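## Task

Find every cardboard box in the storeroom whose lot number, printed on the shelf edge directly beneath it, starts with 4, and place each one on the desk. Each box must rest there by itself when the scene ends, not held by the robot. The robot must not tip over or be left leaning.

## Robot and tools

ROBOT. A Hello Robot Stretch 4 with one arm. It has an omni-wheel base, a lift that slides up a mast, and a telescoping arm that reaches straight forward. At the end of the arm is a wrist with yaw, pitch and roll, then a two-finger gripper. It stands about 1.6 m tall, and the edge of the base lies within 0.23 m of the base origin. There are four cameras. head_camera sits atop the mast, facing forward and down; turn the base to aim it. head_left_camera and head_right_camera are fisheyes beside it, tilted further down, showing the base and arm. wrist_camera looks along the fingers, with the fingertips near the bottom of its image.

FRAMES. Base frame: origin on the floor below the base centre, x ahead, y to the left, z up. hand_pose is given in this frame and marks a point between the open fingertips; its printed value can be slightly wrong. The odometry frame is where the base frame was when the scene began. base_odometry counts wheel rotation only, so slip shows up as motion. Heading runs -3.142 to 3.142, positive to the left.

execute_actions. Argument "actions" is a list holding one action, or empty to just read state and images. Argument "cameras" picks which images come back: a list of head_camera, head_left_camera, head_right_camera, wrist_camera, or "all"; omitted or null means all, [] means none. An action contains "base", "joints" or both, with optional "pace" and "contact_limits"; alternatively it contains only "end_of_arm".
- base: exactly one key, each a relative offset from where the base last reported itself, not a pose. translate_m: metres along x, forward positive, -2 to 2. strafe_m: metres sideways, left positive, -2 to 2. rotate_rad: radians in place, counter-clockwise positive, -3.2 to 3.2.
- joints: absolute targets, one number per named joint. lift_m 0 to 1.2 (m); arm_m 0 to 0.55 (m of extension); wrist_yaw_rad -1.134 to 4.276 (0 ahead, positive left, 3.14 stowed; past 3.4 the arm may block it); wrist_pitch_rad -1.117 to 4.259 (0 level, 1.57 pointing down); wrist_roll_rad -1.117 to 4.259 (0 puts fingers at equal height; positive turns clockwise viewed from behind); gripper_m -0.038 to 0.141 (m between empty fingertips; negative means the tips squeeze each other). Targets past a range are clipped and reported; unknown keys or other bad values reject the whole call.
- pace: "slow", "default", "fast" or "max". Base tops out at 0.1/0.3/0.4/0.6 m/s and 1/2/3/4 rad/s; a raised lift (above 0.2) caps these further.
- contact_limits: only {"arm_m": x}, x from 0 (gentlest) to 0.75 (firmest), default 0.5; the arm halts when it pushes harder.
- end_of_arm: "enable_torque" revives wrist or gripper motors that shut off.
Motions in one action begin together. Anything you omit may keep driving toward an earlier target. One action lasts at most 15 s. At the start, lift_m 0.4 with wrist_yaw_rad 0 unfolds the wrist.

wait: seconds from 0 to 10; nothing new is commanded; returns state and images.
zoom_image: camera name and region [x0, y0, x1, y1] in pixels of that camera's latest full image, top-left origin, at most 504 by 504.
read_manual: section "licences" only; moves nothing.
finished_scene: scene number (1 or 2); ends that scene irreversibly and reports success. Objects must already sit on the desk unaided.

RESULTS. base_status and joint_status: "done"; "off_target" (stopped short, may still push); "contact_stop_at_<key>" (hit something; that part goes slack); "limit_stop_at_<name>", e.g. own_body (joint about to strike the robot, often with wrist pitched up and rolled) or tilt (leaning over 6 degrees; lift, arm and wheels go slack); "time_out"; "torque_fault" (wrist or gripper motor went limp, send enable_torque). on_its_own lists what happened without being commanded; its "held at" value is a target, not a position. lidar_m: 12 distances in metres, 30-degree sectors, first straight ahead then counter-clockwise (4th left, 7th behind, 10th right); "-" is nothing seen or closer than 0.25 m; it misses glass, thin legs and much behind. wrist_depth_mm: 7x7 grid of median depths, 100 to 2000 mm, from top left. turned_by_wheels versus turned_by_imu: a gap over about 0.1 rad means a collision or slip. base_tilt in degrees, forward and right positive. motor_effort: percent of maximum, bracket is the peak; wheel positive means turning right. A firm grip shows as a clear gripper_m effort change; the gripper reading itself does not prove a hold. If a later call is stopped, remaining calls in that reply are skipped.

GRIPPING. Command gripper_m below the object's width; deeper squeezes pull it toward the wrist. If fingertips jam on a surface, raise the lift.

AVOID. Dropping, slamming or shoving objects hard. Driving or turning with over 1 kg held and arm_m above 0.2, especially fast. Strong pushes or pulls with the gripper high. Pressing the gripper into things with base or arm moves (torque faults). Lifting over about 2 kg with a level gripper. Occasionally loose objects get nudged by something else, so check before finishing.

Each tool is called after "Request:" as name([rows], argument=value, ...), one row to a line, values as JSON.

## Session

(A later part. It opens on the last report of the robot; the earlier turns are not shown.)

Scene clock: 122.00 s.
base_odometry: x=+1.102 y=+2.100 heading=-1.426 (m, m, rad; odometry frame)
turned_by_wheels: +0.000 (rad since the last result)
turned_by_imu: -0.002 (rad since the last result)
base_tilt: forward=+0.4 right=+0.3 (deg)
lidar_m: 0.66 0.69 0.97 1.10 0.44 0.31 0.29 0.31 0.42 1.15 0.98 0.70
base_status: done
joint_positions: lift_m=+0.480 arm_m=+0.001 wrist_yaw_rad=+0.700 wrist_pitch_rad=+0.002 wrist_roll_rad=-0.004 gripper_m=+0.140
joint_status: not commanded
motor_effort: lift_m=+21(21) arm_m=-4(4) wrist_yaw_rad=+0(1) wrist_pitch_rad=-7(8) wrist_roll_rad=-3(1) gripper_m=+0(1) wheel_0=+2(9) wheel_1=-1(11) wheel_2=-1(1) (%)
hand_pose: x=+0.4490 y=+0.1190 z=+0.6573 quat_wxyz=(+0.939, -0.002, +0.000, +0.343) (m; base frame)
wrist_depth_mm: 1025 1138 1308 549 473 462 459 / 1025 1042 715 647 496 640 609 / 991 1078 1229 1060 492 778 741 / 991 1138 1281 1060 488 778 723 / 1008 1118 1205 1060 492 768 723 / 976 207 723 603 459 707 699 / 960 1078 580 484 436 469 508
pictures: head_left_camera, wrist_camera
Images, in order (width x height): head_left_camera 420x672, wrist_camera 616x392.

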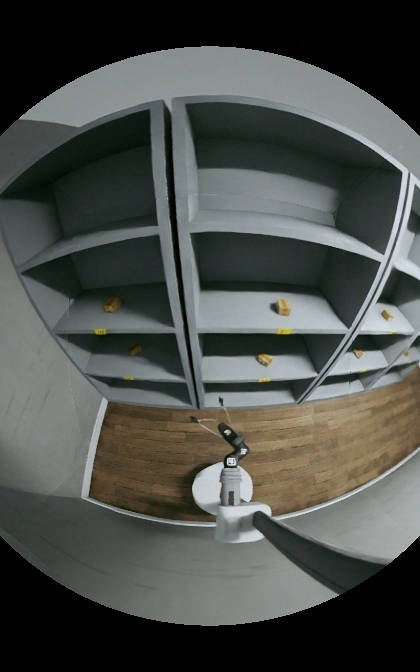

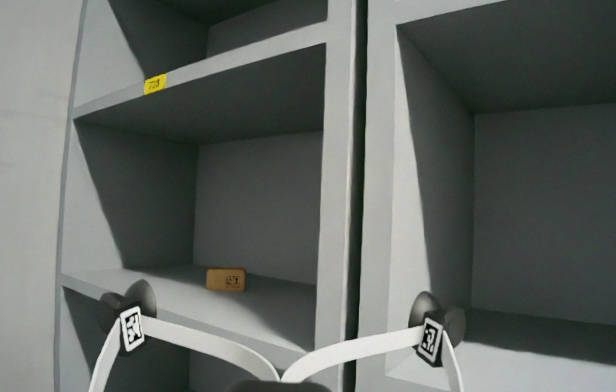

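Request:
execute_actions([
  {"joints":{"wrist_yaw_rad":1.0,"lift_m":0.4}},
], cameras=["wrist_camera"])

Request:
zoom_image(camera="wrist_camera", region=[160,20,400,330])

Request:
execute_actions([
  {"base":{"strafe_m":-1.08},"joints":{"wrist_yaw_rad":0,"lift_m":0.92,"wrist_pitch_rad":0.3}},
], cameras=["wrist_camera"])

Scene clock: 127.83 s.
base_odometry: x=+1.102 y=+2.100 heading=-1.426 (m, m, rad; odometry frame)
turned_by_wheels: +0.000 (rad since the last result)
turned_by_imu: +0.000 (rad since the last result)
base_tilt: forward=+0.7 right=+0.2 (deg)
lidar_m: 0.66 0.69 0.94 1.08 0.43 0.29 0.28 0.31 0.40 1.13 0.98 0.72
base_status: not commanded
joint_positions: lift_m=+0.400 arm_m=+0.001 wrist_yaw_rad=+0.999 wrist_pitch_rad=+0.002 wrist_roll_rad=-0.004 gripper_m=+0.140
joint_status: all done
motor_effort: lift_m=+16(19) arm_m=-4(4) wrist_yaw_rad=+1(5) wrist_pitch_rad=-7(7) wrist_roll_rad=-2(1) gripper_m=+0(0) wheel_0=+2(2) wheel_1=-1(0) wheel_2=-1(0) (%)
hand_pose: x=+0.4016 y=+0.1954 z=+0.5778 quat_wxyz=(+0.878, -0.002, +0.000, +0.479) (m; base frame)
wrist_depth_mm: 917 1060 1182 1025 640 449 394 / 931 1042 1160 917 878 445 397 / 931 1060 1182 1281 1118 439 392 / 917 1042 1160 1308 1098 439 387 / 931 1060 1138 1098 991 430 387 / 917 207 1160 1308 554 410 373 / 917 1008 1098 1229 976 415 364
pictures: wrist_camera
Images, in order (width x height): wrist_camera 616x392.

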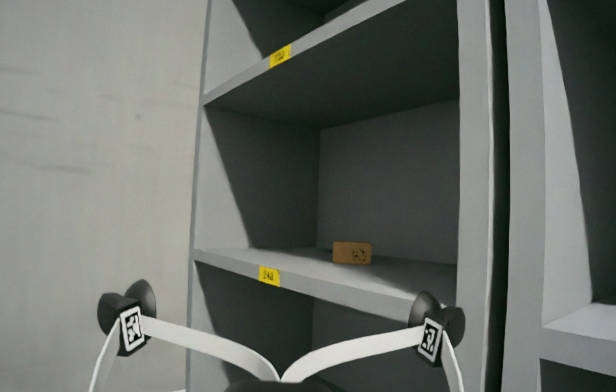

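Region (160, 20, 400, 330) of wrist_camera's 616x392 image, scaled by 1.626; it fills the left 390 columns of this view, and the rest is white.

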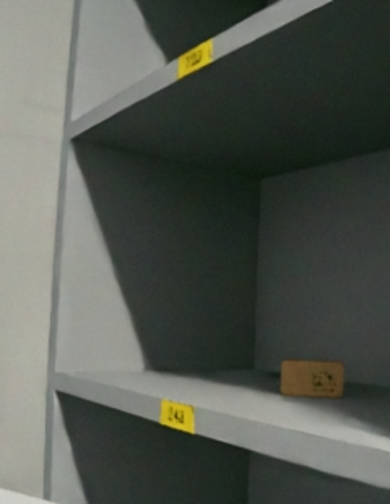

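Scene clock: 132.77 s.
base_odometry: x=+0.033 y=+1.945 heading=-1.426 (m, m, rad; odometry frame)
turned_by_wheels: +0.000 (rad since the last result)
turned_by_imu: +0.001 (rad since the last result)
base_tilt: forward=+0.6 right=+0.1 (deg)
lidar_m: 0.68 0.71 0.98 1.22 0.39 0.26 0.26 0.29 0.38 1.05 1.01 0.72
base_status: done
joint_positions: lift_m=+0.920 arm_m=+0.001 wrist_yaw_rad=+0.000 wrist_pitch_rad=+0.302 wrist_roll_rad=-0.004 gripper_m=+0.140
joint_status: all done
motor_effort: lift_m=+21(23) arm_m=-4(4) wrist_yaw_rad=-2(7) wrist_pitch_rad=-6(6) wrist_roll_rad=-2(1) gripper_m=+1(2) wheel_0=-1(8) wheel_1=+1(8) wheel_2=-1(1) (%)
hand_pose: x=+0.4475 y=-0.0873 z=+1.0122 quat_wxyz=(+0.989, -0.002, +0.151, +0.000) (m; base frame)
wrist_depth_mm: 597 820 854 854 878 820 597 / 603 866 878 891 917 842 597 / 621 891 904 904 931 820 591 / 512 530 554 580 627 676 580 / 634 917 960 976 1008 707 549 / 627 208 1025 1025 1025 723 574 / 621 778 831 866 854 707 591
pictures: wrist_camera
Images, in order (width x height): wrist_camera 616x392.

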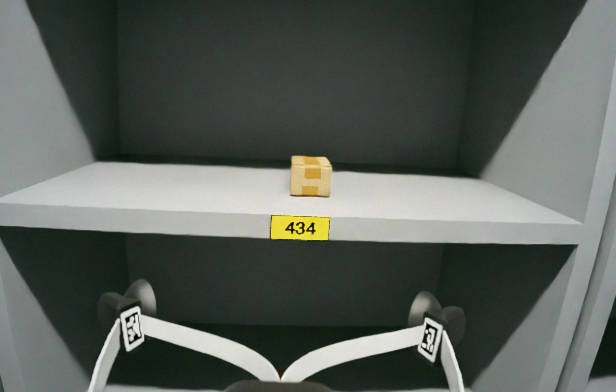

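Request:
execute_actions([
  {"base":{"strafe_m":-0.03},"joints":{"lift_m":0.932,"arm_m":0.4}},
], cameras=["wrist_camera"])

Scene clock: 137.70 s.
base_odometry: x=+0.003 y=+1.940 heading=-1.426 (m, m, rad; odometry frame)
turned_by_wheels: +0.000 (rad since the last result)
turned_by_imu: +0.000 (rad since the last result)
base_tilt: forward=+0.5 right=+0.1 (deg)
lidar_m: 0.67 0.69 1.00 1.24 0.41 0.29 0.27 0.29 0.38 1.03 1.03 0.73
base_status: done
joint_positions: lift_m=+0.932 arm_m=+0.399 wrist_yaw_rad=+0.000 wrist_pitch_rad=+0.302 wrist_roll_rad=-0.004 gripper_m=+0.140
joint_status: all done
motor_effort: lift_m=+21(24) arm_m=+4(4) wrist_yaw_rad=-1(1) wrist_pitch_rad=-7(7) wrist_roll_rad=-1(2) gripper_m=+0(4) wheel_0=+0(7) wheel_1=+1(6) wheel_2=-1(2) (%)
hand_pose: x=+0.8456 y=-0.0874 z=+1.0241 quat_wxyz=(+0.989, -0.002, +0.151, +0.000) (m; base frame)
wrist_depth_mm: 477 477 484 492 496 512 512 / 480 496 504 508 512 521 521 / 500 512 512 530 544 539 539 / 521 521 539 535 544 564 539 / 353 373 382 274 410 424 433 / 262 208 268 198 282 301 304 / 217 206 196 195 220 231 -
pictures: wrist_camera
Images, in order (width x height): wrist_camera 616x392.

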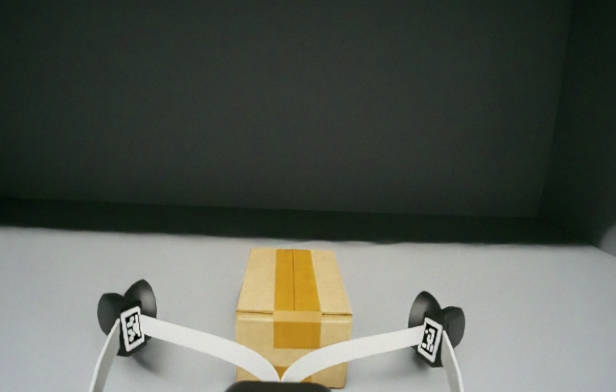

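Request:
execute_actions([
  {"joints":{"gripper_m":0.005,"lift_m":0.928}},
], cameras=[])

Request:
execute_actions([
  {"joints":{"lift_m":0.96}},
], cameras=[])

Request:
execute_actions([
  {"base":{"translate_m":0.07},"joints":{"arm_m":0}},
], cameras=[])

Request:
execute_actions([
  {"base":{"strafe_m":-1.95},"joints":{"lift_m":0.75}},
], cameras=["wrist_camera"])

Request:
execute_actions([
  {"base":{"translate_m":1.75},"pace":"fast"},
], cameras=[])

Request:
execute_actions([
  {"base":{"strafe_m":1.0},"pace":"fast"},
], cameras=["head_camera"])

Scene clock: 148.37 s.
base_odometry: x=+0.003 y=+1.940 heading=-1.426 (m, m, rad; odometry frame)
turned_by_wheels: +0.000 (rad since the last result)
turned_by_imu: +0.000 (rad since the last result)
base_tilt: forward=+0.7 right=+0.0 (deg)
lidar_m: 0.68 0.71 0.98 1.22 0.42 0.28 0.26 0.28 0.38 1.03 1.01 0.72
base_status: not commanded
joint_positions: lift_m=+0.928 arm_m=+0.399 wrist_yaw_rad=+0.000 wrist_pitch_rad=+0.303 wrist_roll_rad=-0.004 gripper_m=+0.005
joint_status: all done
motor_effort: lift_m=+16(20) arm_m=+4(4) wrist_yaw_rad=-1(0) wrist_pitch_rad=-11(10) wrist_roll_rad=-1(2) gripper_m=-21(19) wheel_0=+0(1) wheel_1=+1(1) wheel_2=-1(1) (%)
hand_pose: x=+0.8455 y=-0.0874 z=+1.0203 quat_wxyz=(+0.989, -0.002, +0.151, +0.000) (m; base frame)
wrist_depth_mm: 477 473 484 492 492 508 508 / 488 496 500 512 517 521 521 / 504 517 517 525 535 539 535 / 512 521 535 539 559 564 544 / 343 359 373 255 397 415 415 / 254 266 186 183 289 293 294 / 211 164 179 179 176 225 -
pictures: none
No camera images: the call's "cameras" was empty. Leave "cameras" out to get every camera's image.

Scene clock: 149.30 s.
base_odometry: x=+0.003 y=+1.940 heading=-1.426 (m, m, rad; odometry frame)
turned_by_wheels: +0.000 (rad since the last result)
turned_by_imu: +0.000 (rad since the last result)
base_tilt: forward=+0.6 right=+0.2 (deg)
lidar_m: 0.68 0.71 1.00 1.23 0.42 0.31 0.26 0.30 0.39 1.06 1.04 0.73
base_status: not commanded
joint_positions: lift_m=+0.960 arm_m=+0.399 wrist_yaw_rad=+0.000 wrist_pitch_rad=+0.303 wrist_roll_rad=-0.004 gripper_m=+0.005
joint_status: all done
motor_effort: lift_m=+22(23) arm_m=+4(4) wrist_yaw_rad=-1(1) wrist_pitch_rad=-11(11) wrist_roll_rad=-2(1) gripper_m=-23(26) wheel_0=-1(1) wheel_1=+1(1) wheel_2=-1(1) (%)
hand_pose: x=+0.8455 y=-0.0874 z=+1.0517 quat_wxyz=(+0.989, -0.002, +0.151, +0.000) (m; base frame)
wrist_depth_mm: 473 473 484 492 500 504 512 / 488 488 504 508 512 530 525 / 504 508 517 535 530 539 535 / 521 530 535 549 554 564 544 / 413 436 445 253 484 500 504 / 307 324 186 181 349 357 355 / 254 164 179 180 176 272 285
pictures: none
No camera images: the call's "cameras" was empty. Leave "cameras" out to get every camera's image.

Scene clock: 151.57 s.
base_odometry: x=+0.013 y=+1.871 heading=-1.426 (m, m, rad; odometry frame)
turned_by_wheels: +0.000 (rad since the last result)
turned_by_imu: +0.000 (rad since the last result)
base_tilt: forward=+0.5 right=+0.0 (deg)
lidar_m: 0.51 0.61 0.90 1.54 0.51 0.35 0.34 0.34 0.48 1.26 0.90 0.65
base_status: done
joint_positions: lift_m=+0.960 arm_m=+0.001 wrist_yaw_rad=+0.000 wrist_pitch_rad=+0.304 wrist_roll_rad=-0.004 gripper_m=+0.005
joint_status: all done
motor_effort: lift_m=+22(22) arm_m=-4(5) wrist_yaw_rad=+0(2) wrist_pitch_rad=-10(12) wrist_roll_rad=-2(2) gripper_m=-22(21) wheel_0=-1(3) wheel_1=+0(7) wheel_2=+2(7) (%)
hand_pose: x=+0.4474 y=-0.0875 z=+1.0517 quat_wxyz=(+0.988, -0.002, +0.151, +0.000) (m; base frame)
wrist_depth_mm: 647 768 778 788 798 759 569 / 654 798 798 831 842 759 554 / 676 831 842 854 878 768 554 / 603 683 707 759 788 707 544 / 421 439 452 254 484 508 508 / 683 917 186 182 976 691 517 / 691 164 179 180 177 661 535
pictures: none
No camera images: the call's "cameras" was empty. Leave "cameras" out to get every camera's image.

Scene clock: 159.40 s.
base_odometry: x=-1.916 y=+1.589 heading=-1.426 (m, m, rad; odometry frame)
turned_by_wheels: +0.000 (rad since the last result)
turned_by_imu: +0.008 (rad since the last result)
base_tilt: forward=+0.7 right=+0.0 (deg)
lidar_m: 2.03 0.81 0.93 1.35 0.47 0.31 0.30 0.32 0.44 0.50 0.52 0.74
base_status: done
joint_positions: lift_m=+0.750 arm_m=+0.001 wrist_yaw_rad=+0.000 wrist_pitch_rad=+0.304 wrist_roll_rad=-0.004 gripper_m=+0.005
joint_status: all done
motor_effort: lift_m=+17(21) arm_m=-4(4) wrist_yaw_rad=-1(1) wrist_pitch_rad=-11(11) wrist_roll_rad=-1(3) gripper_m=-26(20) wheel_0=+0(8) wheel_1=+1(8) wheel_2=+1(0) (%)
hand_pose: x=+0.4474 y=-0.0874 z=+0.8421 quat_wxyz=(+0.989, -0.002, +0.151, +0.000) (m; base frame)
wrist_depth_mm: - - - - 1537 854 615 / - - - - 1576 842 609 / - - - - 1537 831 615 / - - - - 1499 842 609 / 917 - - 253 1499 842 603 / 891 1708 186 182 1229 809 597 / 891 164 179 180 176 715 580
pictures: wrist_camera
Images, in order (width x height): wrist_camera 616x392.

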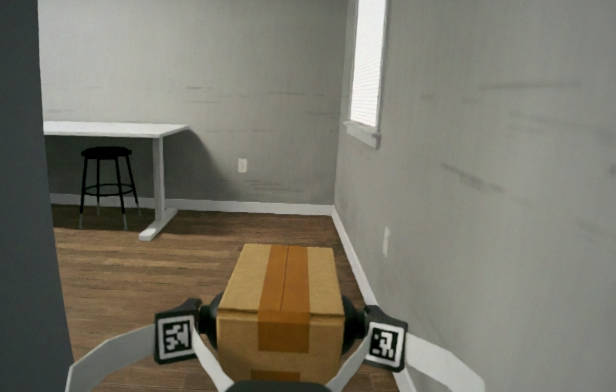

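Scene clock: 165.17 s.
base_odometry: x=-1.663 y=-0.143 heading=-1.425 (m, m, rad; odometry frame)
turned_by_wheels: +0.000 (rad since the last result)
turned_by_imu: -0.004 (rad since the last result)
base_tilt: forward=+0.6 right=+0.2 (deg)
lidar_m: 1.63 1.10 1.22 2.60 0.89 0.78 2.07 0.75 0.52 0.48 0.49 0.64
base_status: done
joint_positions: lift_m=+0.750 arm_m=+0.001 wrist_yaw_rad=+0.000 wrist_pitch_rad=+0.304 wrist_roll_rad=-0.004 gripper_m=+0.005
joint_status: not commanded
motor_effort: lift_m=+17(17) arm_m=-4(4) wrist_yaw_rad=-1(1) wrist_pitch_rad=-11(11) wrist_roll_rad=-2(2) gripper_m=-21(21) wheel_0=+0(7) wheel_1=+2(8) wheel_2=+1(12) (%)
hand_pose: x=+0.4474 y=-0.0874 z=+0.8421 quat_wxyz=(+0.989, -0.002, +0.151, +0.000) (m; base frame)
wrist_depth_mm: 1281 1308 1308 1308 1308 788 569 / 1308 1281 1336 1366 1336 798 569 / 1366 1366 1366 1397 1397 788 569 / 1397 1397 1464 1464 1430 750 554 / 1430 1499 1499 253 1430 778 549 / 1499 1499 186 182 1118 778 559 / 1336 164 179 180 176 683 559
pictures: none
No camera images: the call's "cameras" was empty. Leave "cameras" out to get every camera's image.

Scene clock: 168.90 s.
base_odometry: x=-0.673 y=+0.002 heading=-1.425 (m, m, rad; odometry frame)
turned_by_wheels: +0.000 (rad since the last result)
turned_by_imu: -0.003 (rad since the last result)
base_tilt: forward=+0.7 right=+0.5 (deg)
lidar_m: 0.82 0.86 1.21 2.72 0.93 0.64 0.61 0.65 1.58 1.45 1.49 0.88
base_status: done
joint_positions: lift_m=+0.750 arm_m=+0.001 wrist_yaw_rad=+0.000 wrist_pitch_rad=+0.304 wrist_roll_rad=-0.004 gripper_m=+0.005
joint_status: not commanded
motor_effort: lift_m=+17(17) arm_m=-4(4) wrist_yaw_rad=-1(1) wrist_pitch_rad=-12(11) wrist_roll_rad=-2(2) gripper_m=-21(25) wheel_0=+1(10) wheel_1=-2(13) wheel_2=+0(3) (%)
hand_pose: x=+0.4474 y=-0.0874 z=+0.8421 quat_wxyz=(+0.989, -0.002, +0.151, +0.000) (m; base frame)
wrist_depth_mm: 1229 1255 1281 1281 1308 1336 1336 / 1281 1255 1336 1308 1366 1336 1430 / 1308 1336 1366 1397 1397 1430 1537 / 854 878 960 1008 1430 1499 1499 / 1430 676 668 253 1499 1499 1537 / 1464 1499 186 182 1618 1576 1618 / 1336 164 179 179 176 1464 1499
pictures: head_camera
Images, in order (width x height): head_camera 420x560.

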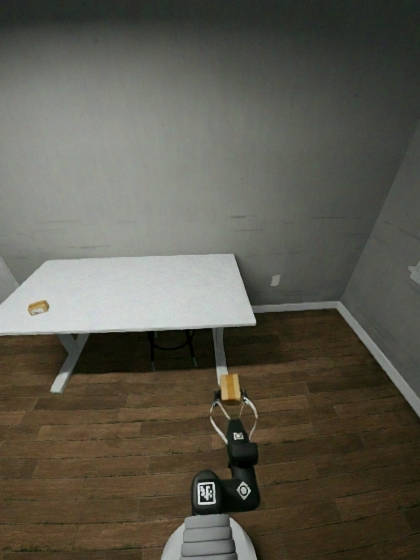

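Request:
execute_actions([
  {"base":{"strafe_m":0.15},"joints":{"arm_m":0.55,"lift_m":0.69}},
], cameras=[])

Request:
execute_actions([
  {"joints":{"lift_m":0.66},"pace":"slow"},
], cameras=[])

Request:
execute_actions([
  {"joints":{"gripper_m":0.12}},
], cameras=[])

Request:
execute_actions([
  {"joints":{"arm_m":0.3,"lift_m":0.68}},
], cameras=["wrist_camera"])

Request:
finished_scene(scene=1)

Scene clock: 176.80 s.
base_odometry: x=-0.525 y=+0.024 heading=-1.425 (m, m, rad; odometry frame)
turned_by_wheels: +0.000 (rad since the last result)
turned_by_imu: +0.000 (rad since the last result)
base_tilt: forward=+0.7 right=+0.3 (deg)
lidar_m: 0.85 0.87 1.22 2.61 0.94 0.65 0.62 0.66 0.88 1.63 1.68 0.87
base_status: done
joint_positions: lift_m=+0.690 arm_m=+0.549 wrist_yaw_rad=+0.000 wrist_pitch_rad=+0.303 wrist_roll_rad=-0.004 gripper_m=+0.005
joint_status: all done
motor_effort: lift_m=+16(16) arm_m=+4(5) wrist_yaw_rad=-1(0) wrist_pitch_rad=-11(10) wrist_roll_rad=-2(2) gripper_m=-23(18) wheel_0=+1(8) wheel_1=+0(12) wheel_2=+0(2) (%)
hand_pose: x=+0.9955 y=-0.0874 z=+0.7822 quat_wxyz=(+0.989, -0.002, +0.151, +0.000) (m; base frame)
wrist_depth_mm: 768 759 768 798 809 820 831 / 788 788 820 831 831 842 854 / 809 842 831 854 854 866 891 / 640 668 707 732 788 917 917 / 418 436 452 255 488 504 931 / 307 320 186 181 351 353 353 / 256 164 179 179 176 273 286
pictures: none
No camera images: the call's "cameras" was empty. Leave "cameras" out to get every camera's image.

Scene clock: 177.87 s.
base_odometry: x=-0.525 y=+0.024 heading=-1.425 (m, m, rad; odometry frame)
turned_by_wheels: +0.000 (rad since the last result)
turned_by_imu: +0.000 (rad since the last result)
base_tilt: forward=+0.6 right=+0.2 (deg)
lidar_m: 0.82 0.87 1.21 2.62 0.94 0.65 0.63 0.63 0.87 1.63 1.67 0.87
base_status: not commanded
joint_positions: lift_m=+0.660 arm_m=+0.549 wrist_yaw_rad=+0.000 wrist_pitch_rad=+0.303 wrist_roll_rad=-0.004 gripper_m=+0.005
joint_status: all done
motor_effort: lift_m=+16(14) arm_m=+4(4) wrist_yaw_rad=-2(2) wrist_pitch_rad=-10(9) wrist_roll_rad=-2(3) gripper_m=-19(21) wheel_0=+1(0) wheel_1=+0(0) wheel_2=+0(0) (%)
hand_pose: x=+0.9955 y=-0.0874 z=+0.7522 quat_wxyz=(+0.989, -0.002, +0.151, +0.000) (m; base frame)
wrist_depth_mm: 768 759 778 788 809 820 820 / 778 788 798 842 831 842 854 / 809 820 842 854 866 878 878 / 535 554 585 609 647 891 917 / 347 366 375 255 410 421 424 / 257 268 186 182 294 297 298 / 213 164 179 180 176 228 -
pictures: none
No camera images: the call's "cameras" was empty. Leave "cameras" out to get every camera's image.

Scene clock: 179.87 s.
base_odometry: x=-0.525 y=+0.024 heading=-1.425 (m, m, rad; odometry frame)
turned_by_wheels: +0.000 (rad since the last result)
turned_by_imu: +0.000 (rad since the last result)
base_tilt: forward=+0.6 right=+0.4 (deg)
lidar_m: 0.83 0.85 1.19 2.60 0.93 0.66 0.63 0.64 0.89 1.64 1.66 0.87
base_status: not commanded
joint_positions: lift_m=+0.660 arm_m=+0.549 wrist_yaw_rad=+0.000 wrist_pitch_rad=+0.303 wrist_roll_rad=-0.004 gripper_m=+0.120
joint_status: all done
motor_effort: lift_m=+16(16) arm_m=+4(4) wrist_yaw_rad=-2(1) wrist_pitch_rad=-8(10) wrist_roll_rad=-3(2) gripper_m=+0(19) wheel_0=+1(1) wheel_1=+0(0) wheel_2=+0(0) (%)
hand_pose: x=+0.9955 y=-0.0874 z=+0.7525 quat_wxyz=(+0.989, -0.002, +0.151, +0.000) (m; base frame)
wrist_depth_mm: 768 768 788 798 809 831 831 / 788 788 809 820 831 842 866 / 809 820 831 842 866 866 891 / 544 559 597 621 647 904 917 / 351 370 379 270 413 421 436 / 257 216 253 196 278 300 300 / 214 205 195 195 204 236 -
pictures: none
No camera images: the call's "cameras" was empty. Leave "cameras" out to get every camera's image.

Scene clock: 181.73 s.
base_odometry: x=-0.525 y=+0.024 heading=-1.425 (m, m, rad; odometry frame)
turned_by_wheels: +0.000 (rad since the last result)
turned_by_imu: +0.000 (rad since the last result)
base_tilt: forward=+0.6 right=+0.2 (deg)
lidar_m: 0.81 0.87 1.23 2.61 0.92 0.65 0.62 0.64 0.87 1.64 1.67 0.87
base_status: not commanded
joint_positions: lift_m=+0.680 arm_m=+0.301 wrist_yaw_rad=+0.000 wrist_pitch_rad=+0.302 wrist_roll_rad=-0.004 gripper_m=+0.120
joint_status: all done
motor_effort: lift_m=+21(23) arm_m=-4(5) wrist_yaw_rad=-1(1) wrist_pitch_rad=-7(8) wrist_roll_rad=-3(3) gripper_m=-2(1) wheel_0=+0(1) wheel_1=+0(0) wheel_2=+0(0) (%)
hand_pose: x=+0.7471 y=-0.0874 z=+0.7721 quat_wxyz=(+0.989, -0.002, +0.151, +0.000) (m; base frame)
wrist_depth_mm: 1025 1008 1008 1042 1042 1042 1042 / 976 1025 1060 1060 1078 1078 1098 / 1042 1042 1078 1098 1098 1138 1160 / 603 647 676 647 750 1182 1182 / 397 413 430 442 462 480 1205 / 330 215 342 347 349 362 384 / 1205 904 931 1205 477 1308 1308
pictures: wrist_camera
Images, in order (width x height): wrist_camera 616x392.

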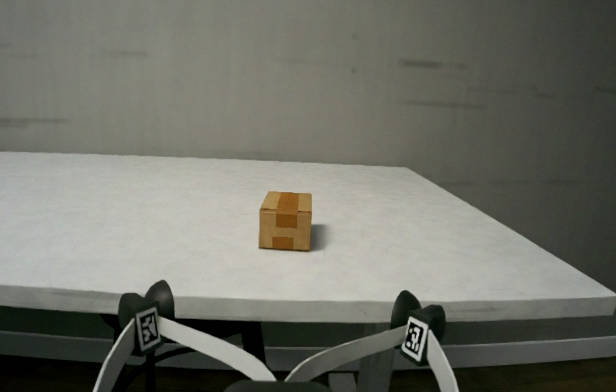

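The scene is finished: the task was done.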